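## Task

Using the ID labels as the only way to tell the plates apart (one plate may begin reversed, its labelled short end pointing away from you), build a stack in rack S1 with E07 at the bottom, then E01, then E70, with E10 on top. E07 has to rest flat on the rack floor and each plate above it must sit fully nested. All labelled short ends must face the rack's front, which is the side toward you. The stack must stay put on its own without the robot holding it. Finish by opening the gripper and moving the arm away.

## Robot and tools

Robot: a single four-axis SCARA arm (lift, shoulder, elbow, wrist yaw) carrying a two-finger gripper that always stays level; it can only rotate about vertical. The controlled point, end_effector_position, sits midway between the rubber pads, 2 to 3 cm behind the fingertips. Fingers point along the gripper's +x and close along its y.

Frames: the scene frame has its origin on the table under the arm base, +z up, +y to the left when looking along +x. The state line reports end_effector_position (m) and end_effector_quat_wxyz in this frame; at long reach the printed position can be a little off. Commands, however, are given in the gripper's own axes.

Command row: five numbers, each in [-1, 1], in the order dx, dy, dz, rz, opening. dx, dy, dz, rz are an offset (not a pose) in the gripper frame, counted from the gripper pose shown in the most recent result that shows it; before any such result in a scene, and for a second or later call in the same reply, they count from where the arm is when the action begins. Scale: 1.0 equals 0.6 m of travel or 180 degrees of turn. rz is positive turning from +x toward +y. Opening is absolute: +1 fully open (0.140 m), -1 closed (still a 0.066 m gap). Closing from fully open needs at least about 0.6 s.

execute_actions: argument actions, a list holding at most one item. An empty list just returns the state (with pictures). An action item is {"rows": [...], "steps": n}: 1 to 15 rows, steps 1 to 15 (default 15, minimum 3), each step 1/30 s. Every row is an offset from the same base pose, not from the row before; the last row repeats to fill the steps. A wait item is {"steps": n} with n up to 300, counted from the previous result, so reply time eats into it. Optional pictures (true/false). A refused call sends nothing.

move: target is one row as above (same offset rule); speed is the path's top speed in m/s, 0.002 to 0.5, default 0.25, with turning capped at twice that in rad/s. It drives a straight path lasting 0.5 to 10 s (longer paths stop short). The opening is set at the start. It does not slow for obstacles, and the hand can overshoot speed, mostly with the arm near straight. Its result adds a move: line with the ending (done, off_target, moving, held, fault), any limits (paced: pose clipped; held: some steps blocked, after which the arm may speed up), and the distance to target. Pictures come with it.

wait: seconds 0 to 10; sends nothing new.

zoom_image: camera is cam_head_left, cam_head_right or cam_wrist (each 672x504); region [x0, y0, x1, y1] in pixels from the top-left, at most 504 by 504. Use it to read plate ID labels.

finished_scene: scene, 1 or 2. Replying with no tool call ends everything.

Control details: each step the commanded pose is clipped to within 70 mm and 16 degrees of the measured pose. Results are taken 3 steps before an action ends; those steps run while you reply. After an action the arm continues only to the last clipped pose, so check the reported pose and send the remainder. Sending zero offsets does not hold still; it pulls the arm back to the base pose. Offsets come from measured pose, so repeating a small push into something rigid does not press harder, but against something soft it goes deeper.

Result lines: Joint positions lists lift (m, 0 to 0.55), shoulder (-2 to 2), elbow (-2.8 to 2.8), wrist yaw (about ±12.566) in rad, then the pad gap in m. grip_measured is the finger opening on the command scale; readings may be off by about 1 mm consistently. To hold something, command an opening roughly 0.04 below grip_measured (less for a gentler grip); pads push about 18 N each, and fast closes push harder. Hand target appears when nothing is kept back. pose unreachable means the clearance check altered or blocked the command; HELD marks steps not sent. MOTOR HOT warns at 85 °C; at 100 °C an OVER-TEMPERATURE FAULT brakes the arm until it cools, so do not linger holding a plate.

Avoid: letting the elbow get within 0.4 rad of 0 (arm can fold and fault); exceeding load limits (lift 54 N, shoulder 8.1 N m, elbow 4.05 N m, wrist yaw 1.35 N m, held weight included), which stops the arm 10 s; fast or deep contacts; dropping plates from more than a few millimetres; knocking anything off the table, which ends the scene. Loose objects may occasionally be nudged by outside pushes.

Task hints: a reversed plate can be laid on the raised nest RG and regrasped from its other end to turn it around. Place the bottom plate flat on the rack floor, nest the rest, keep labels at the front, then open and move away before calling finished_scene.

Each tool is called after ">>>" in YAML: its name, and indented under it one key for each argument.

## Session

>>> execute_actions:
  actions: []

Scene clock: 0.00 s of 15600.00 s.
end_effector_position=(+0.4655, -0.2052, +0.1288) grip_measured=+1.00 end_effector_quat_wxyz=(+0.793, -0.000, -0.000, +0.609)
Joint positions: [ 0.124 -1.491 -1.908 -1.575  0.14 ]
Motor temperatures (°C, as the motors report them): [25 22 21 21]
Hand target: +0.466, -0.205, +0.129; +0.793, -0.000, -0.000, +0.609

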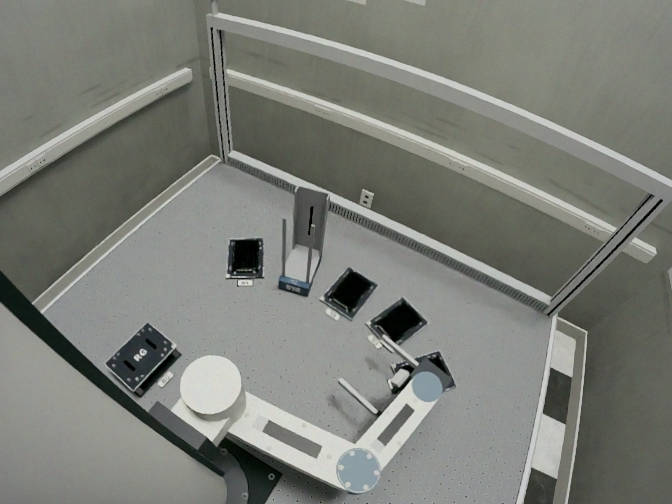

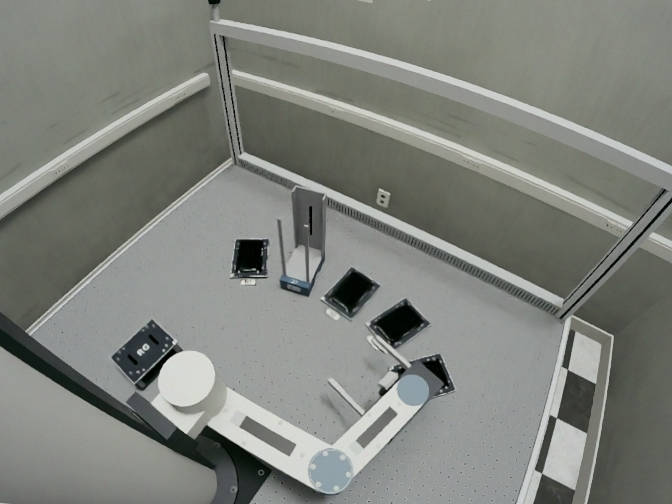

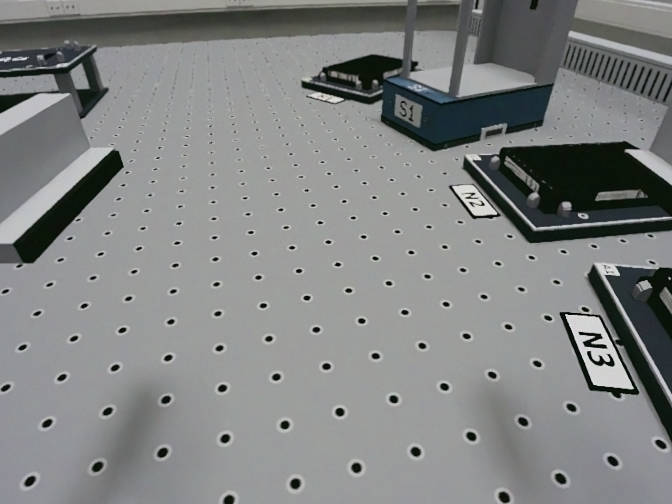

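>>> execute_actions:
  actions: []

Scene clock: 0.50 s of 15600.00 s.
end_effector_position=(+0.4655, -0.2052, +0.1288) grip_measured=+1.00 end_effector_quat_wxyz=(+0.793, -0.000, -0.000, +0.609)
Joint positions: [ 0.124 -1.491 -1.908 -1.575  0.14 ]
Motor temperatures (°C, as the motors report them): [25 22 21 21]
Hand target: +0.466, -0.205, +0.129; +0.793, -0.000, -0.000, +0.609
Kept back: nothing.
Steps of this call (steps 1 to 15: nothing new was sent). Readings (end_effector_position):
1: (+0.4655, -0.2052, +0.1288)
2: (+0.4655, -0.2052, +0.1288)
4: (+0.4655, -0.2052, +0.1288)
8: (+0.4655, -0.2052, +0.1288)
15: the state above

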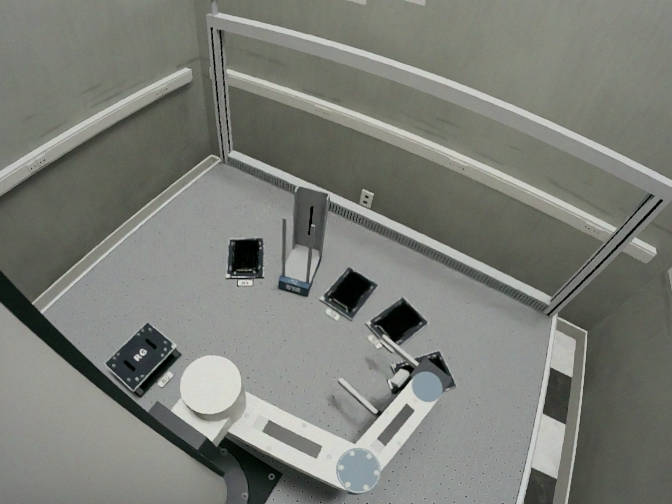

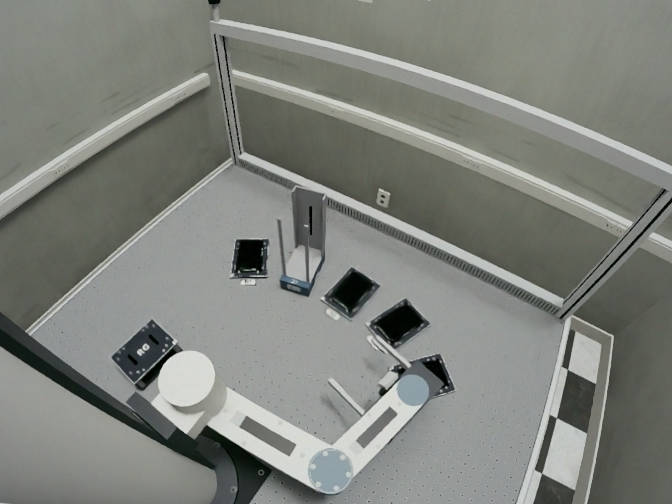

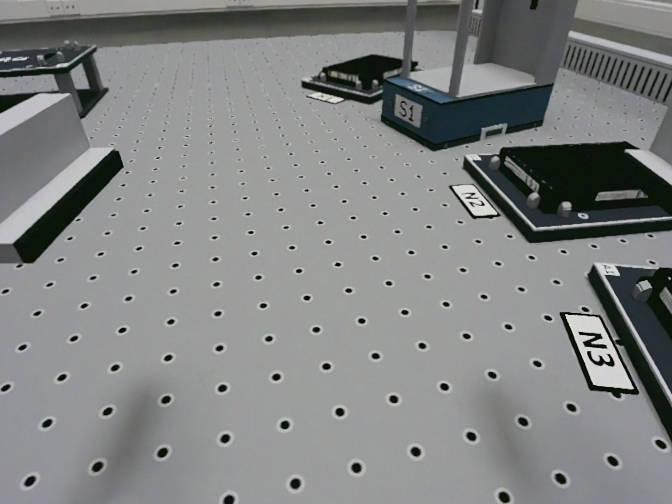

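>>> move:
  target: [0.1163,-0.0035,0.03,-0.55,0.3]
  speed: 0.5

Scene clock: 2.93 s of 15600.00 s.
end_effector_position=(+0.4857, -0.1382, +0.1468) grip_measured=+0.30 end_effector_quat_wxyz=(+0.978, -0.000, -0.000, -0.208)
Joint positions: [ 0.142 -1.415 -0.775 -4.511  0.114]
Motor temperatures (°C, as the motors report them): [25 22 21 21]
Hand target: +0.486, -0.138, +0.147; +0.978, -0.000, -0.000, -0.208
Off the commanded pose: 0.000 m, 0 deg.
Kept back: nothing.
move: done

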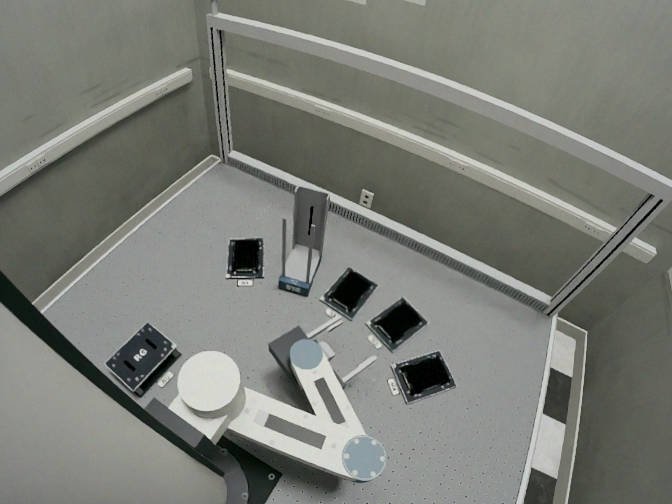

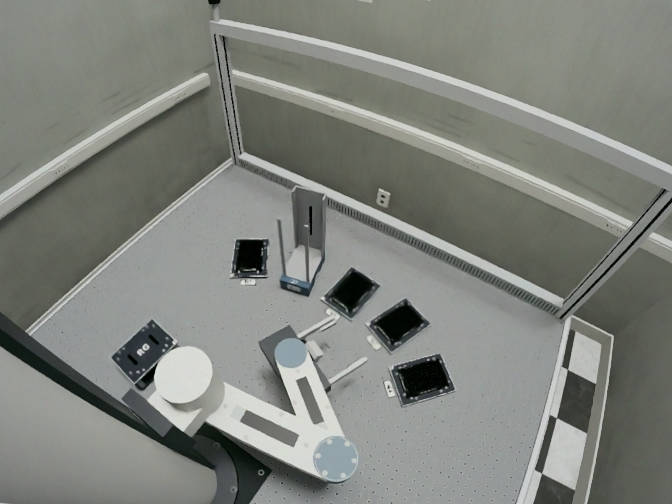

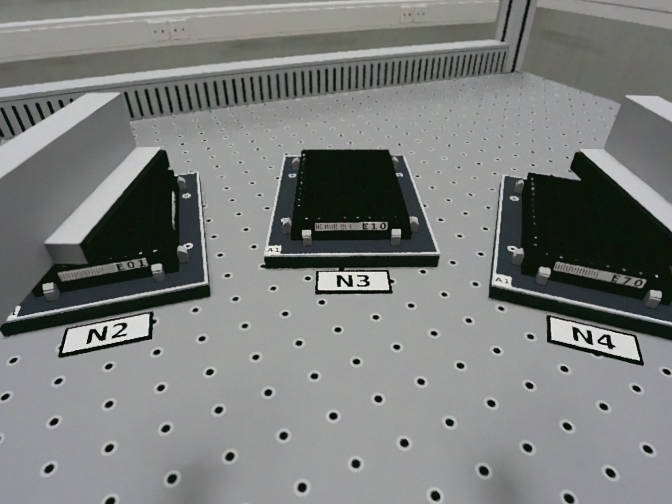

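>>> move:
  target: [-0.019,0.4355,0.3203,0.2139,1]
  speed: 0.4

Scene clock: 4.50 s of 15600.00 s.
end_effector_position=(+0.5813, +0.1054, +0.3390) grip_measured=+1.00 end_effector_quat_wxyz=(+0.992, -0.000, -0.000, +0.126)
Joint positions: [ 0.334 -0.632 -1.127 -4.271  0.14 ]
Motor temperatures (°C, as the motors report them): [25 22 21 21]
Hand target: +0.581, +0.105, +0.339; +0.992, -0.000, -0.000, +0.126
Off the commanded pose: 0.000 m, 0 deg.
Kept back: nothing.
move: done

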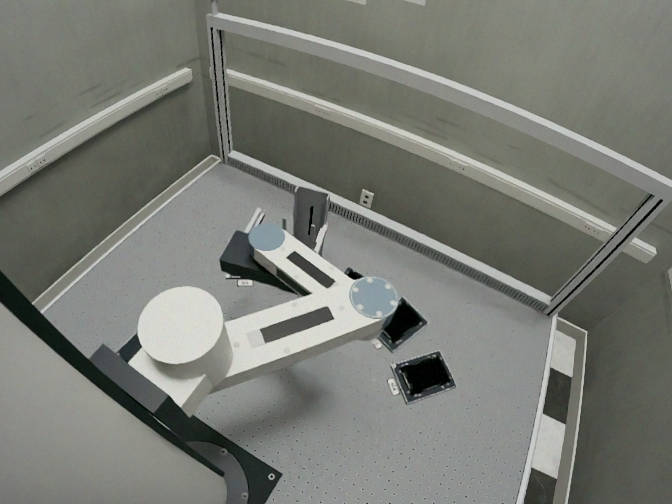

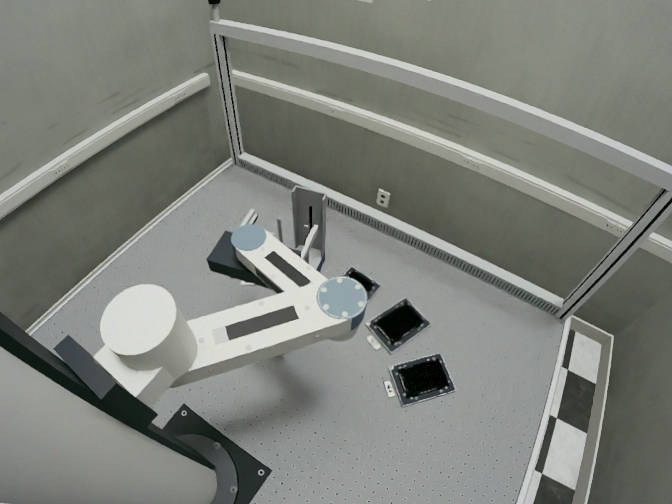

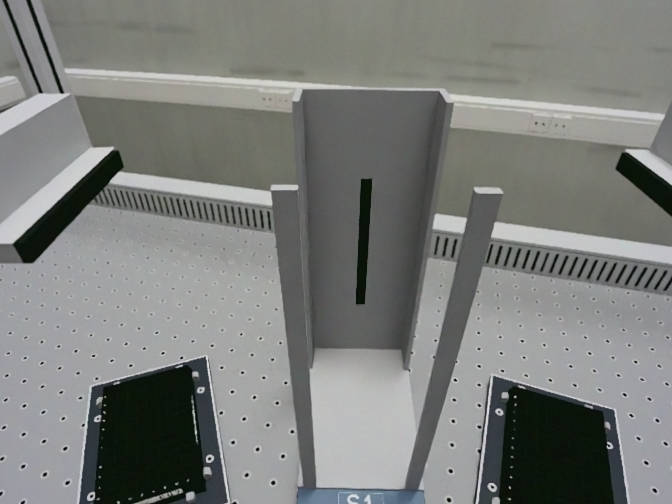

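>>> zoom_image:
  camera: "cam_wrist"
  region: [260,70,520,220]

Region (260, 70, 520, 220) of cam_wrist's 672x504 image, scaled by 1.938, with more detail than that image has; it fills the top 291 rows of this view, and the rest is white.

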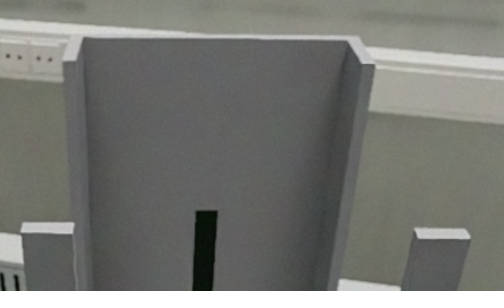

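>>> move:
  target: [0.0137,0.2313,-0.03,0.1,0.3]
  speed: 0.4

>>> move:
  target: [0,0,-0.422,0,0.3]
  speed: 0.4

Scene clock: 5.87 s of 15600.00 s.
end_effector_position=(+0.5544, +0.2419, +0.3209) grip_measured=+0.30 end_effector_quat_wxyz=(+0.960, -0.000, -0.000, +0.280)
Joint positions: [ 0.316 -0.264 -1.269 -4.182  0.114]
Motor temperatures (°C, as the motors report them): [25 22 21 21]
Hand target: +0.554, +0.242, +0.321; +0.960, -0.000, -0.000, +0.280
Off the commanded pose: 0.000 m, 0 deg.
Kept back: nothing.
move: done

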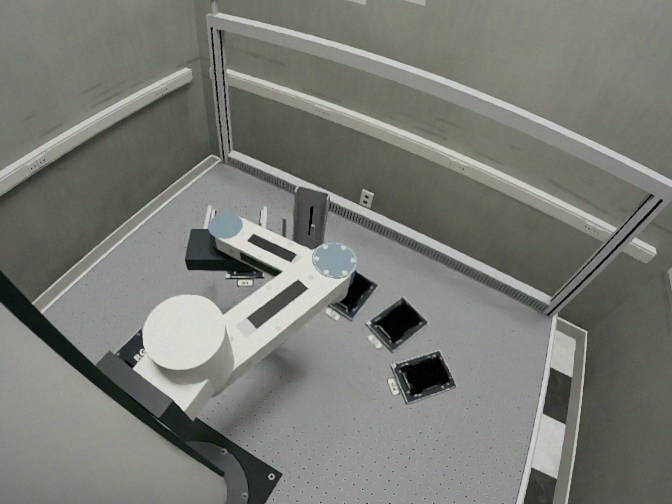

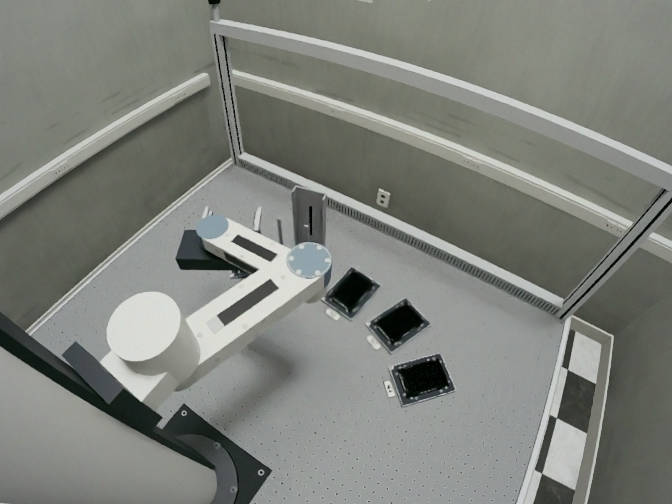

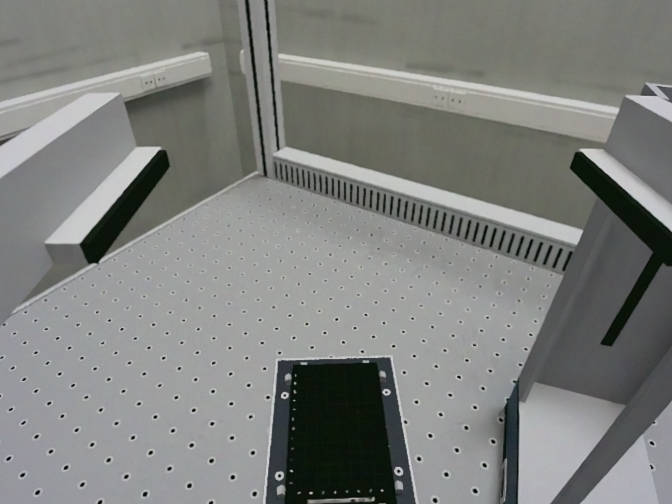

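Scene clock: 7.03 s of 15600.00 s.
end_effector_position=(+0.5544, +0.2419, +0.0677) grip_measured=+0.30 end_effector_quat_wxyz=(+0.960, -0.000, -0.000, +0.280)
Joint positions: [ 0.063 -0.264 -1.269 -4.182  0.114]
Motor temperatures (°C, as the motors report them): [25 22 21 21]
Hand target: +0.554, +0.242, +0.068; +0.960, -0.000, -0.000, +0.280
Off the commanded pose: 0.000 m, 0 deg.
Kept back: nothing.
move: done

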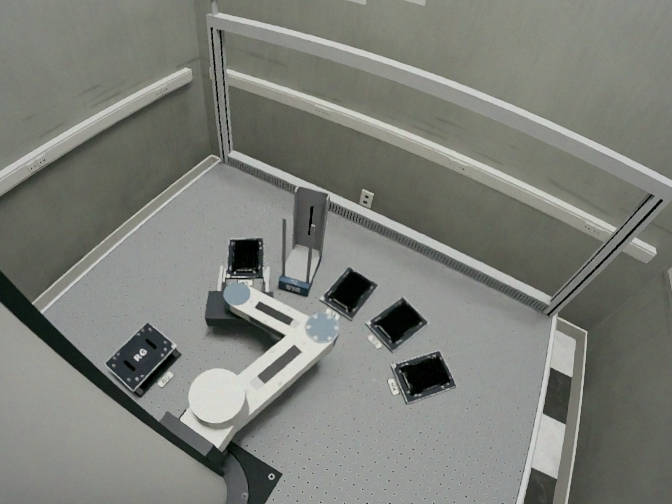

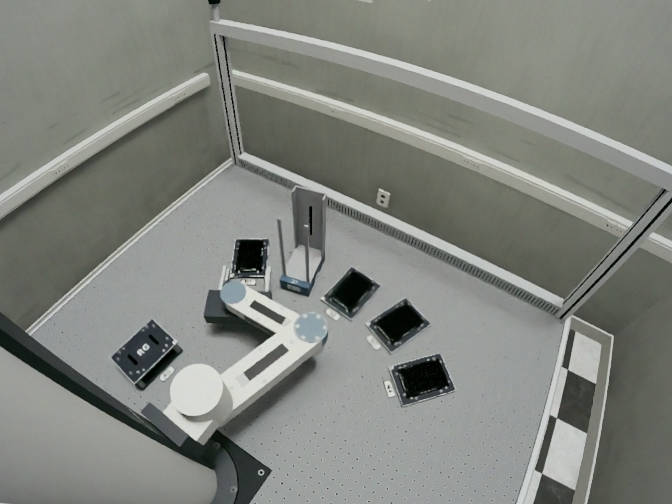

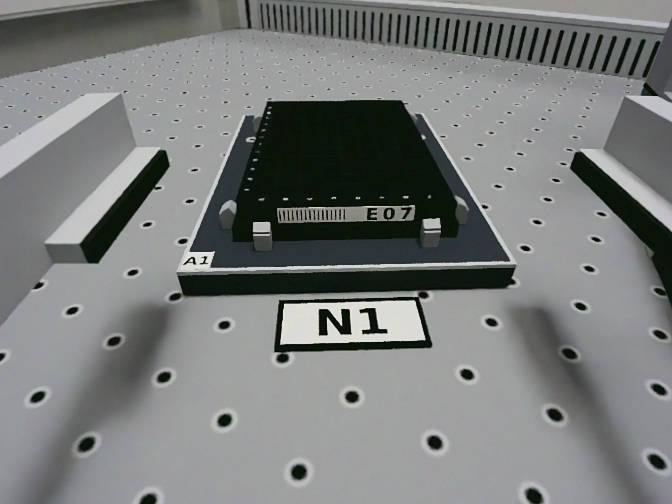

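>>> zoom_image:
  camera: "cam_wrist"
  region: [200,85,490,265]

Region (200, 85, 490, 265) of cam_wrist's 672x504 image, scaled by 1.738, with more detail than that image has; it fills the top 313 rows of this view, and the rest is white.

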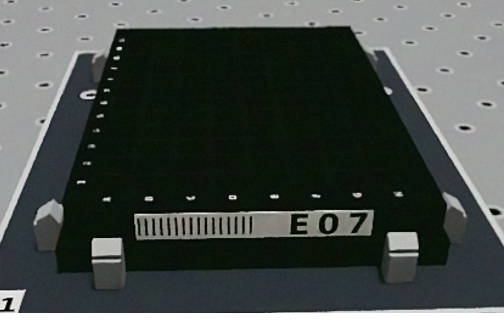

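>>> move:
  target: [0.175,0.0145,-0.0578,0.011,0.1]
  speed: 0.15

Scene clock: 8.40 s of 15600.00 s.
end_effector_position=(+0.6382, +0.3057, +0.0330) grip_measured=+0.10 end_effector_quat_wxyz=(+0.955, -0.000, -0.000, +0.296)
Joint positions: [ 0.028 -0.013 -1.844 -3.824  0.107]
Motor temperatures (°C, as the motors report them): [25 22 21 21]
Hand target: +0.638, +0.306, +0.033; +0.955, -0.000, -0.000, +0.297
Off the commanded pose: 0.000 m, 0 deg.
Kept back: nothing.
move: done

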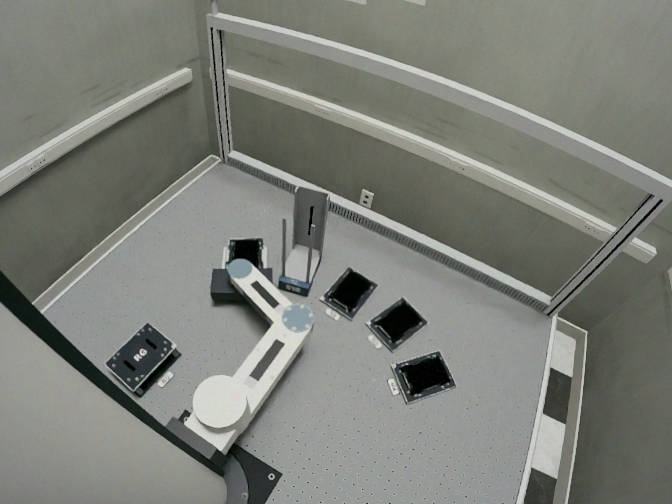

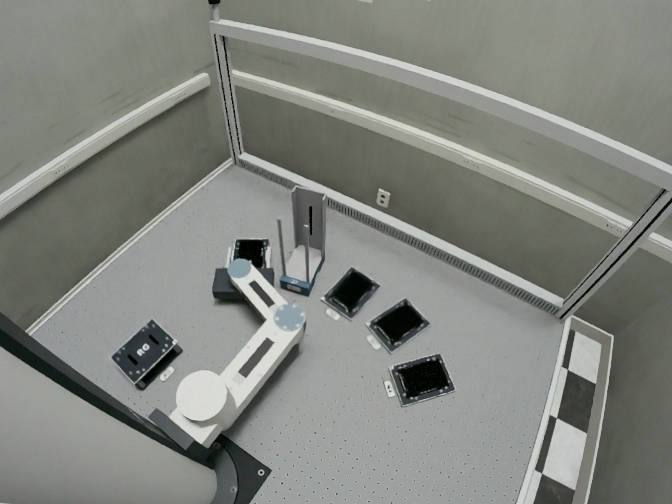

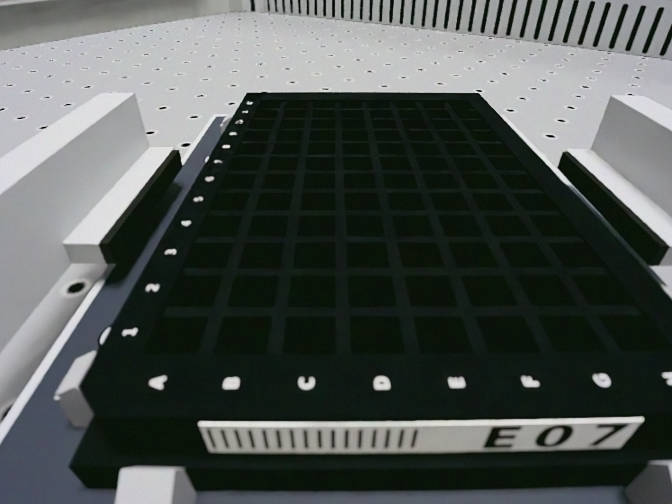

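>>> move:
  target: [-0.004,0,0.003,0,-0.3]
  speed: 0.05

>>> move:
  target: [0,0,0,0,-0.59]

Scene clock: 9.37 s of 15600.00 s.
end_effector_position=(+0.6362, +0.3045, +0.0348) grip_measured=-0.30 end_effector_quat_wxyz=(+0.955, -0.000, -0.000, +0.297)
Joint positions: [ 0.03  -0.02  -1.829 -3.832  0.092]
Motor temperatures (°C, as the motors report them): [25 22 21 21]
Hand target: +0.636, +0.304, +0.035; +0.955, -0.000, -0.000, +0.296
Off the commanded pose: 0.000 m, 0 deg.
Kept back: nothing.
move: done

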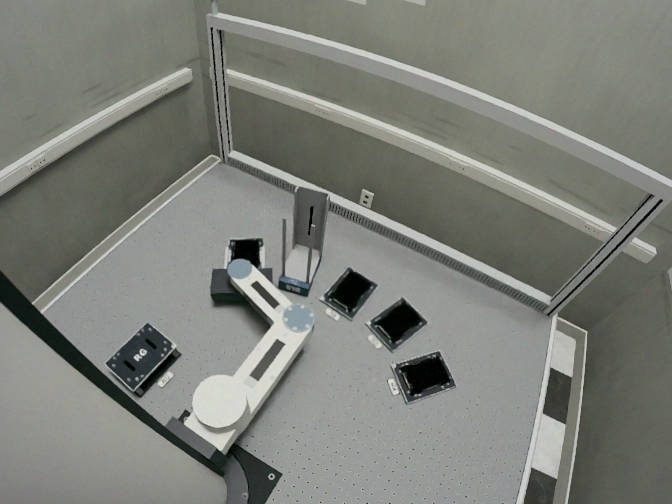

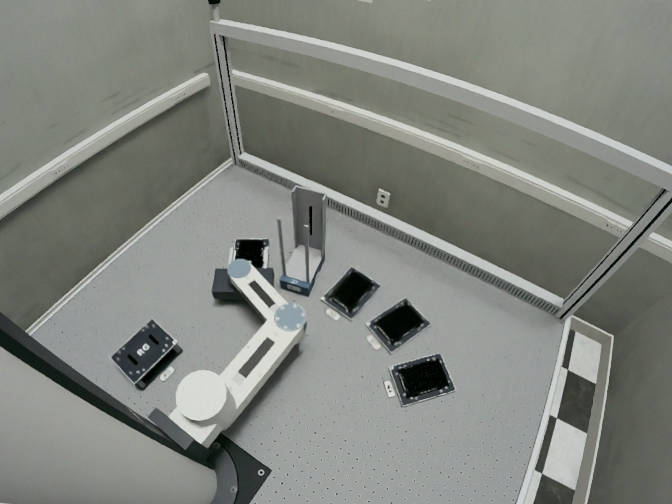

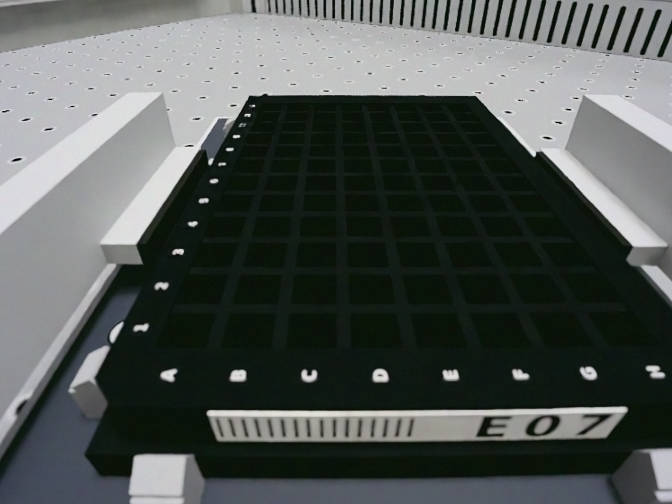

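Scene clock: 9.87 s of 15600.00 s.
end_effector_position=(+0.6363, +0.3043, +0.0348) grip_measured=-0.54 end_effector_quat_wxyz=(+0.955, -0.000, -0.000, +0.296)
Joint positions: [ 0.03  -0.02  -1.829 -3.833  0.083]
Motor temperatures (°C, as the motors report them): [25 22 21 21]
Hand target: +0.636, +0.305, +0.035; +0.955, -0.000, -0.000, +0.297
Off the commanded pose: 0.000 m, 0 deg.
Kept back: nothing.
move: done

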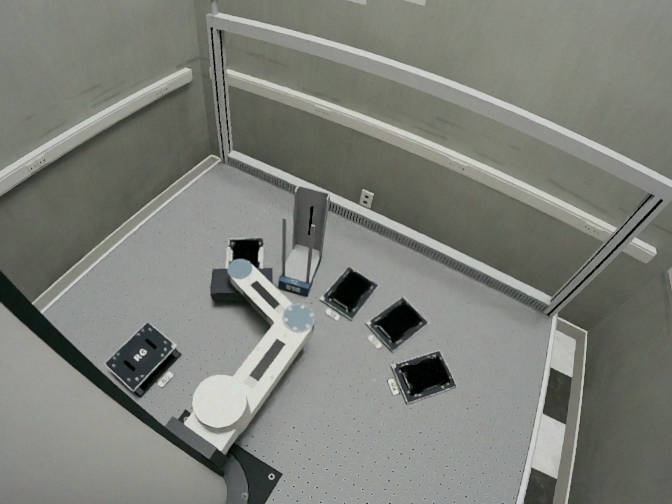

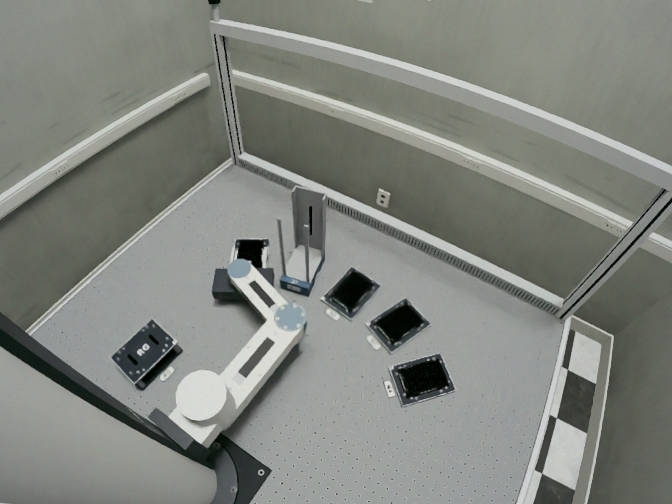

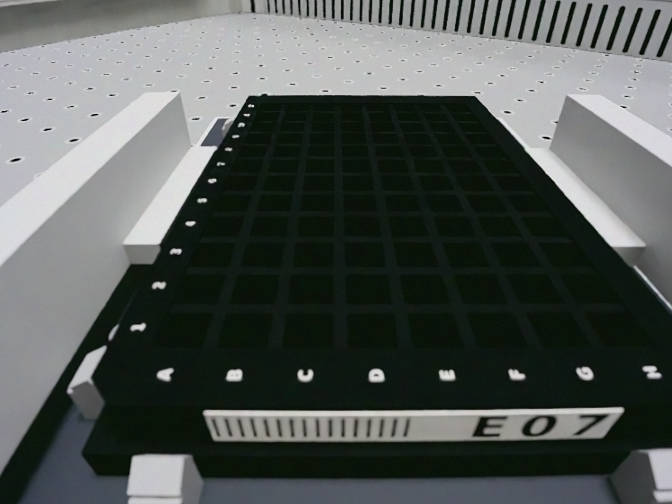

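>>> move:
  target: [0,0,0.4903,0,-0.59]
  speed: 0.35

>>> move:
  target: [-0.0893,-0.3032,0,-0.12,-0.59]
  speed: 0.3

Scene clock: 11.50 s of 15600.00 s.
end_effector_position=(+0.6364, +0.3043, +0.3290) grip_measured=-0.54 end_effector_quat_wxyz=(+0.955, -0.000, -0.000, +0.296)
Joint positions: [ 0.324 -0.02  -1.829 -3.833  0.083]
Motor temperatures (°C, as the motors report them): [25 22 21 21]
Hand target: +0.636, +0.304, +0.329; +0.955, -0.000, -0.000, +0.296
Off the commanded pose: 0.000 m, 0 deg.
Kept back: nothing.
move: done

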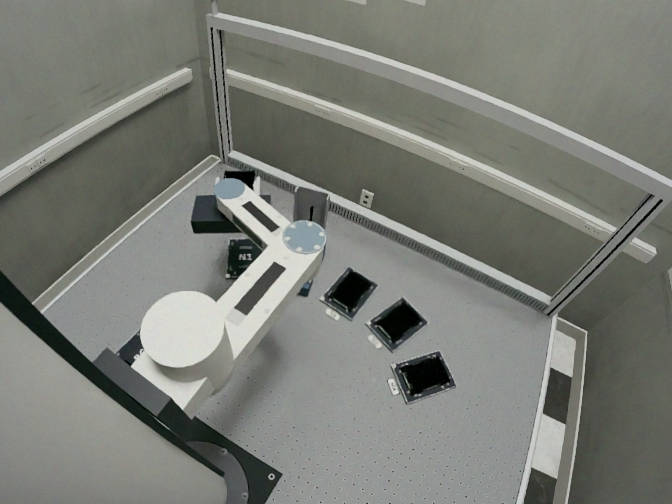

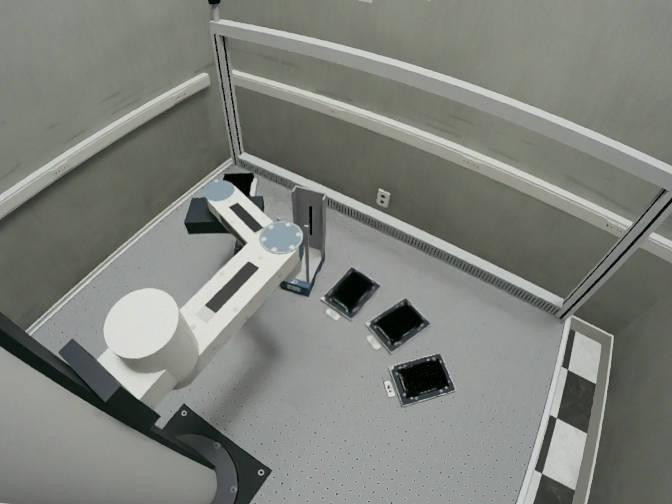

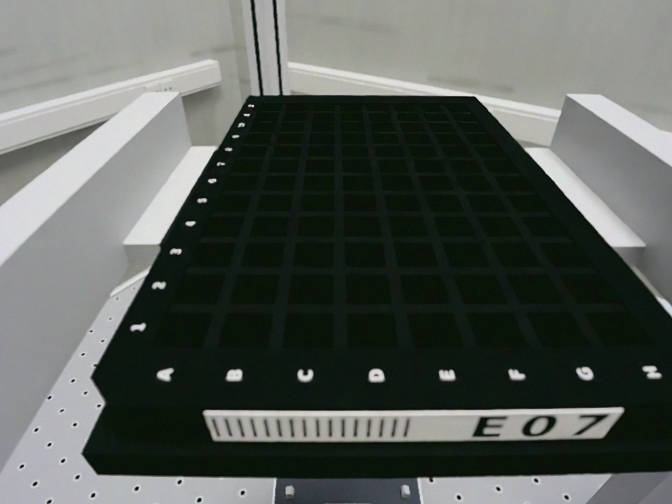

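Scene clock: 12.50 s of 15600.00 s.
end_effector_position=(+0.6953, +0.1237, +0.3290) grip_measured=-0.54 end_effector_quat_wxyz=(+0.994, -0.000, -0.000, +0.112)
Joint positions: [ 0.324 -0.408 -1.719 -3.933  0.083]
Motor temperatures (°C, as the motors report them): [25 22 21 21]
Hand target: +0.695, +0.124, +0.329; +0.994, -0.000, -0.000, +0.112
Off the commanded pose: 0.000 m, 0 deg.
Kept back: nothing.
move: done

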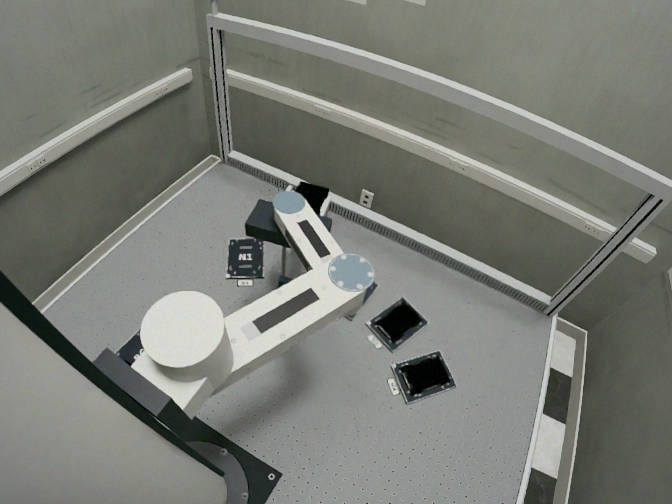

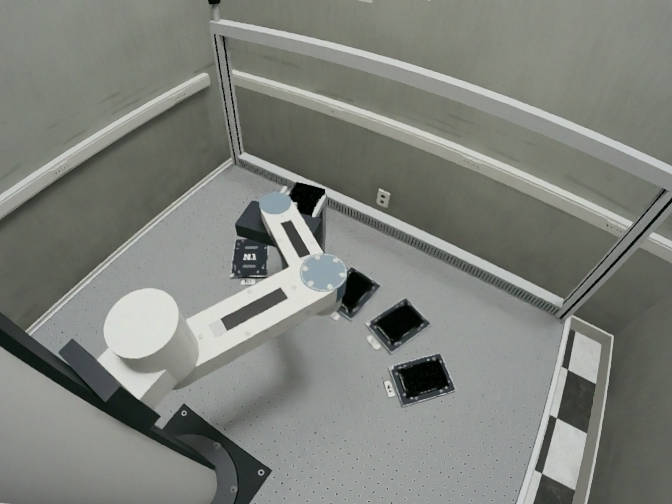

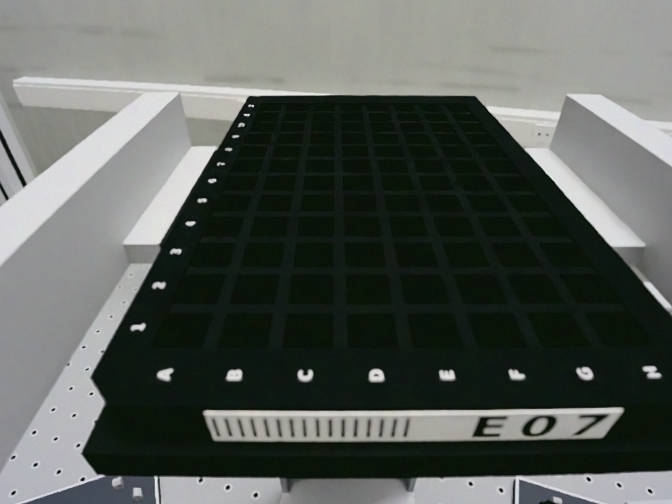

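Lower to 0.3245 to view posts.

>>> move:
  target: [0,0.0005,-0.0075,0,-0.59]
  speed: 0.02

Scene clock: 13.43 s of 15600.00 s.
end_effector_position=(+0.6952, +0.1240, +0.3244) grip_measured=-0.54 end_effector_quat_wxyz=(+0.994, -0.000, -0.000, +0.112)
Joint positions: [ 0.319 -0.408 -1.719 -3.933  0.083]
Motor temperatures (°C, as the motors report them): [25 22 21 21]
Hand target: +0.695, +0.124, +0.324; +0.994, -0.000, -0.000, +0.112
Off the commanded pose: 0.000 m, 0 deg.
Kept back: nothing.
move: done

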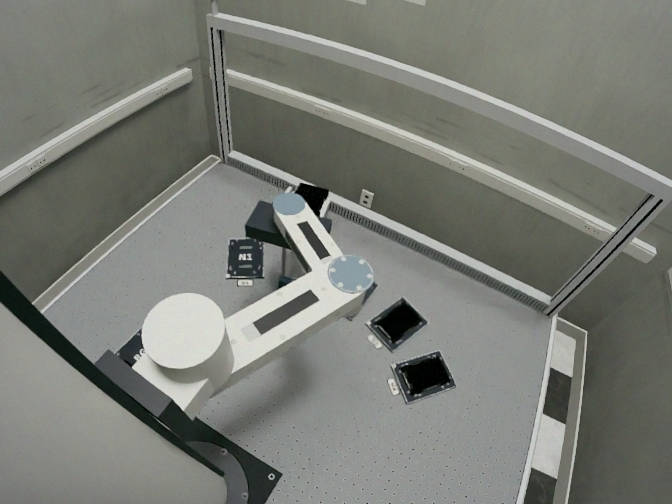

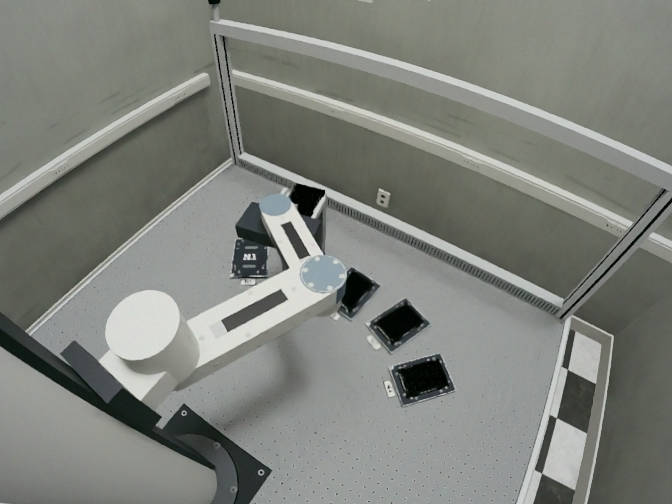

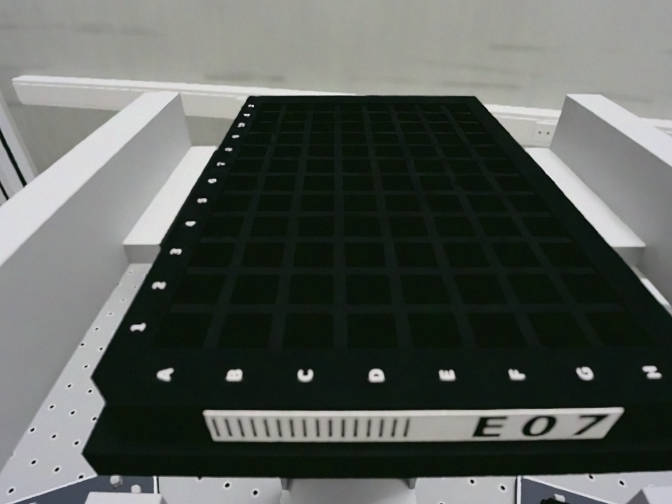

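>>> execute_actions:
  actions:
    - {"rows":[[-0.0013,0.0007,0,0,-0.59],[-0.0013,0.0007,0,0,-0.59],[-0.0013,0.0007,0,0,-0.59],[-0.0013,0.0007,0,0,-0.59],[-0.0013,0.0007,-0.001,0,-0.59],[-0.0013,0.0007,-0.002,0,-0.59],[-0.0013,0.0007,-0.003,0,-0.59],[-0.0013,0.0007,-0.004,0,-0.59],[-0.0013,0.0007,-0.005,0,-0.59],[-0.0013,0.0007,-0.006,0,-0.59]],"steps":15}
  pictures: true

Scene clock: 14.03 s of 15600.00 s.
end_effector_position=(+0.6943, +0.1243, +0.3208) grip_measured=-0.54 end_effector_quat_wxyz=(+0.994, -0.000, -0.000, +0.112)
Joint positions: [ 0.316 -0.408 -1.714 -3.936  0.083]
Motor temperatures (°C, as the motors report them): [25 22 21 21]
Steps of this call (steps 1 to 6: nothing new was sent; steps 7 to 18: the first 12 steps of this action). Readings (end_effector_position):
7: (+0.6949, +0.1240, +0.3244)
8: (+0.6943, +0.1243, +0.3244)
10: (+0.6943, +0.1243, +0.3244)
14: (+0.6943, +0.1243, +0.3224)
18: the state above

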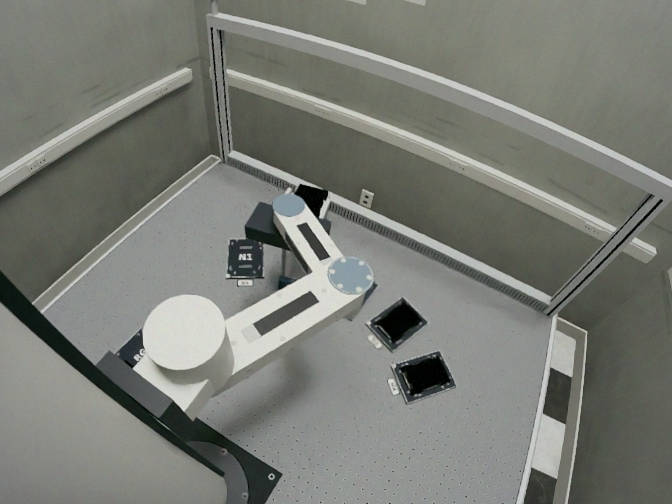

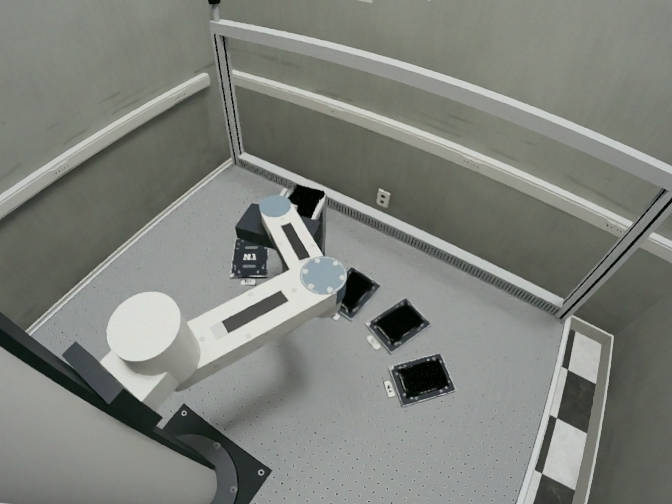

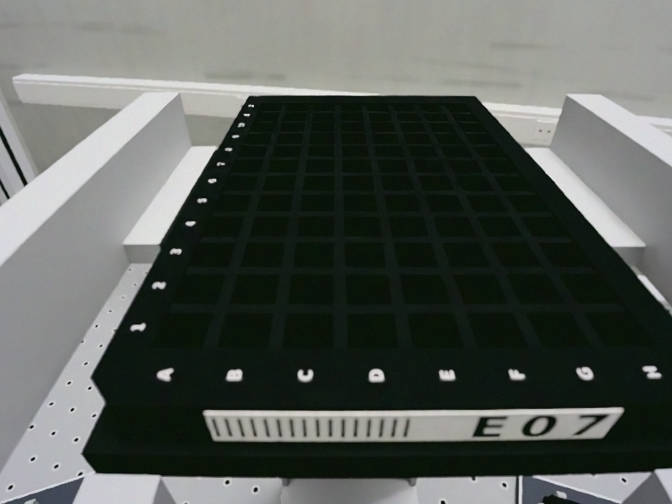

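Go down to plate-top level with rack top to check clearances.

>>> move:
  target: [0,0,-0.022,0,-0.59]
  speed: 0.03

Scene clock: 14.97 s of 15600.00 s.
end_effector_position=(+0.6942, +0.1244, +0.3075) grip_measured=-0.54 end_effector_quat_wxyz=(+0.994, -0.000, -0.000, +0.112)
Joint positions: [ 0.303 -0.408 -1.714 -3.936  0.083]
Motor temperatures (°C, as the motors report them): [25 22 21 21]
Hand target: +0.694, +0.124, +0.308; +0.994, -0.000, -0.000, +0.112
Off your previous action's commanded pose: 0.000 m, 0 deg at its last step (step 3 of this call).
Off the commanded pose: 0.000 m, 0 deg.
Kept back: nothing.
move: done

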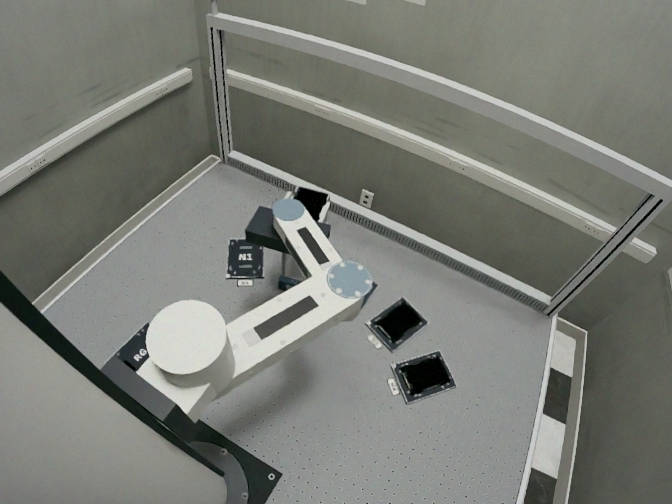

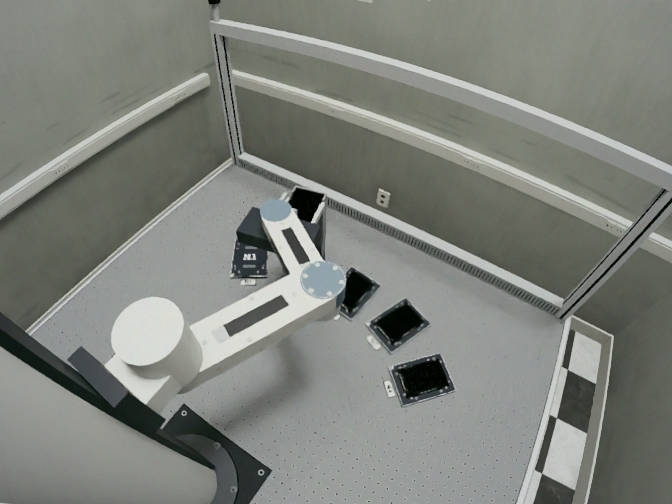

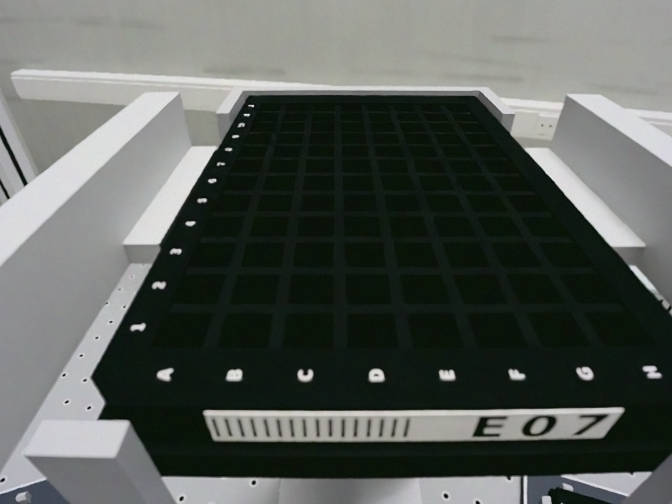

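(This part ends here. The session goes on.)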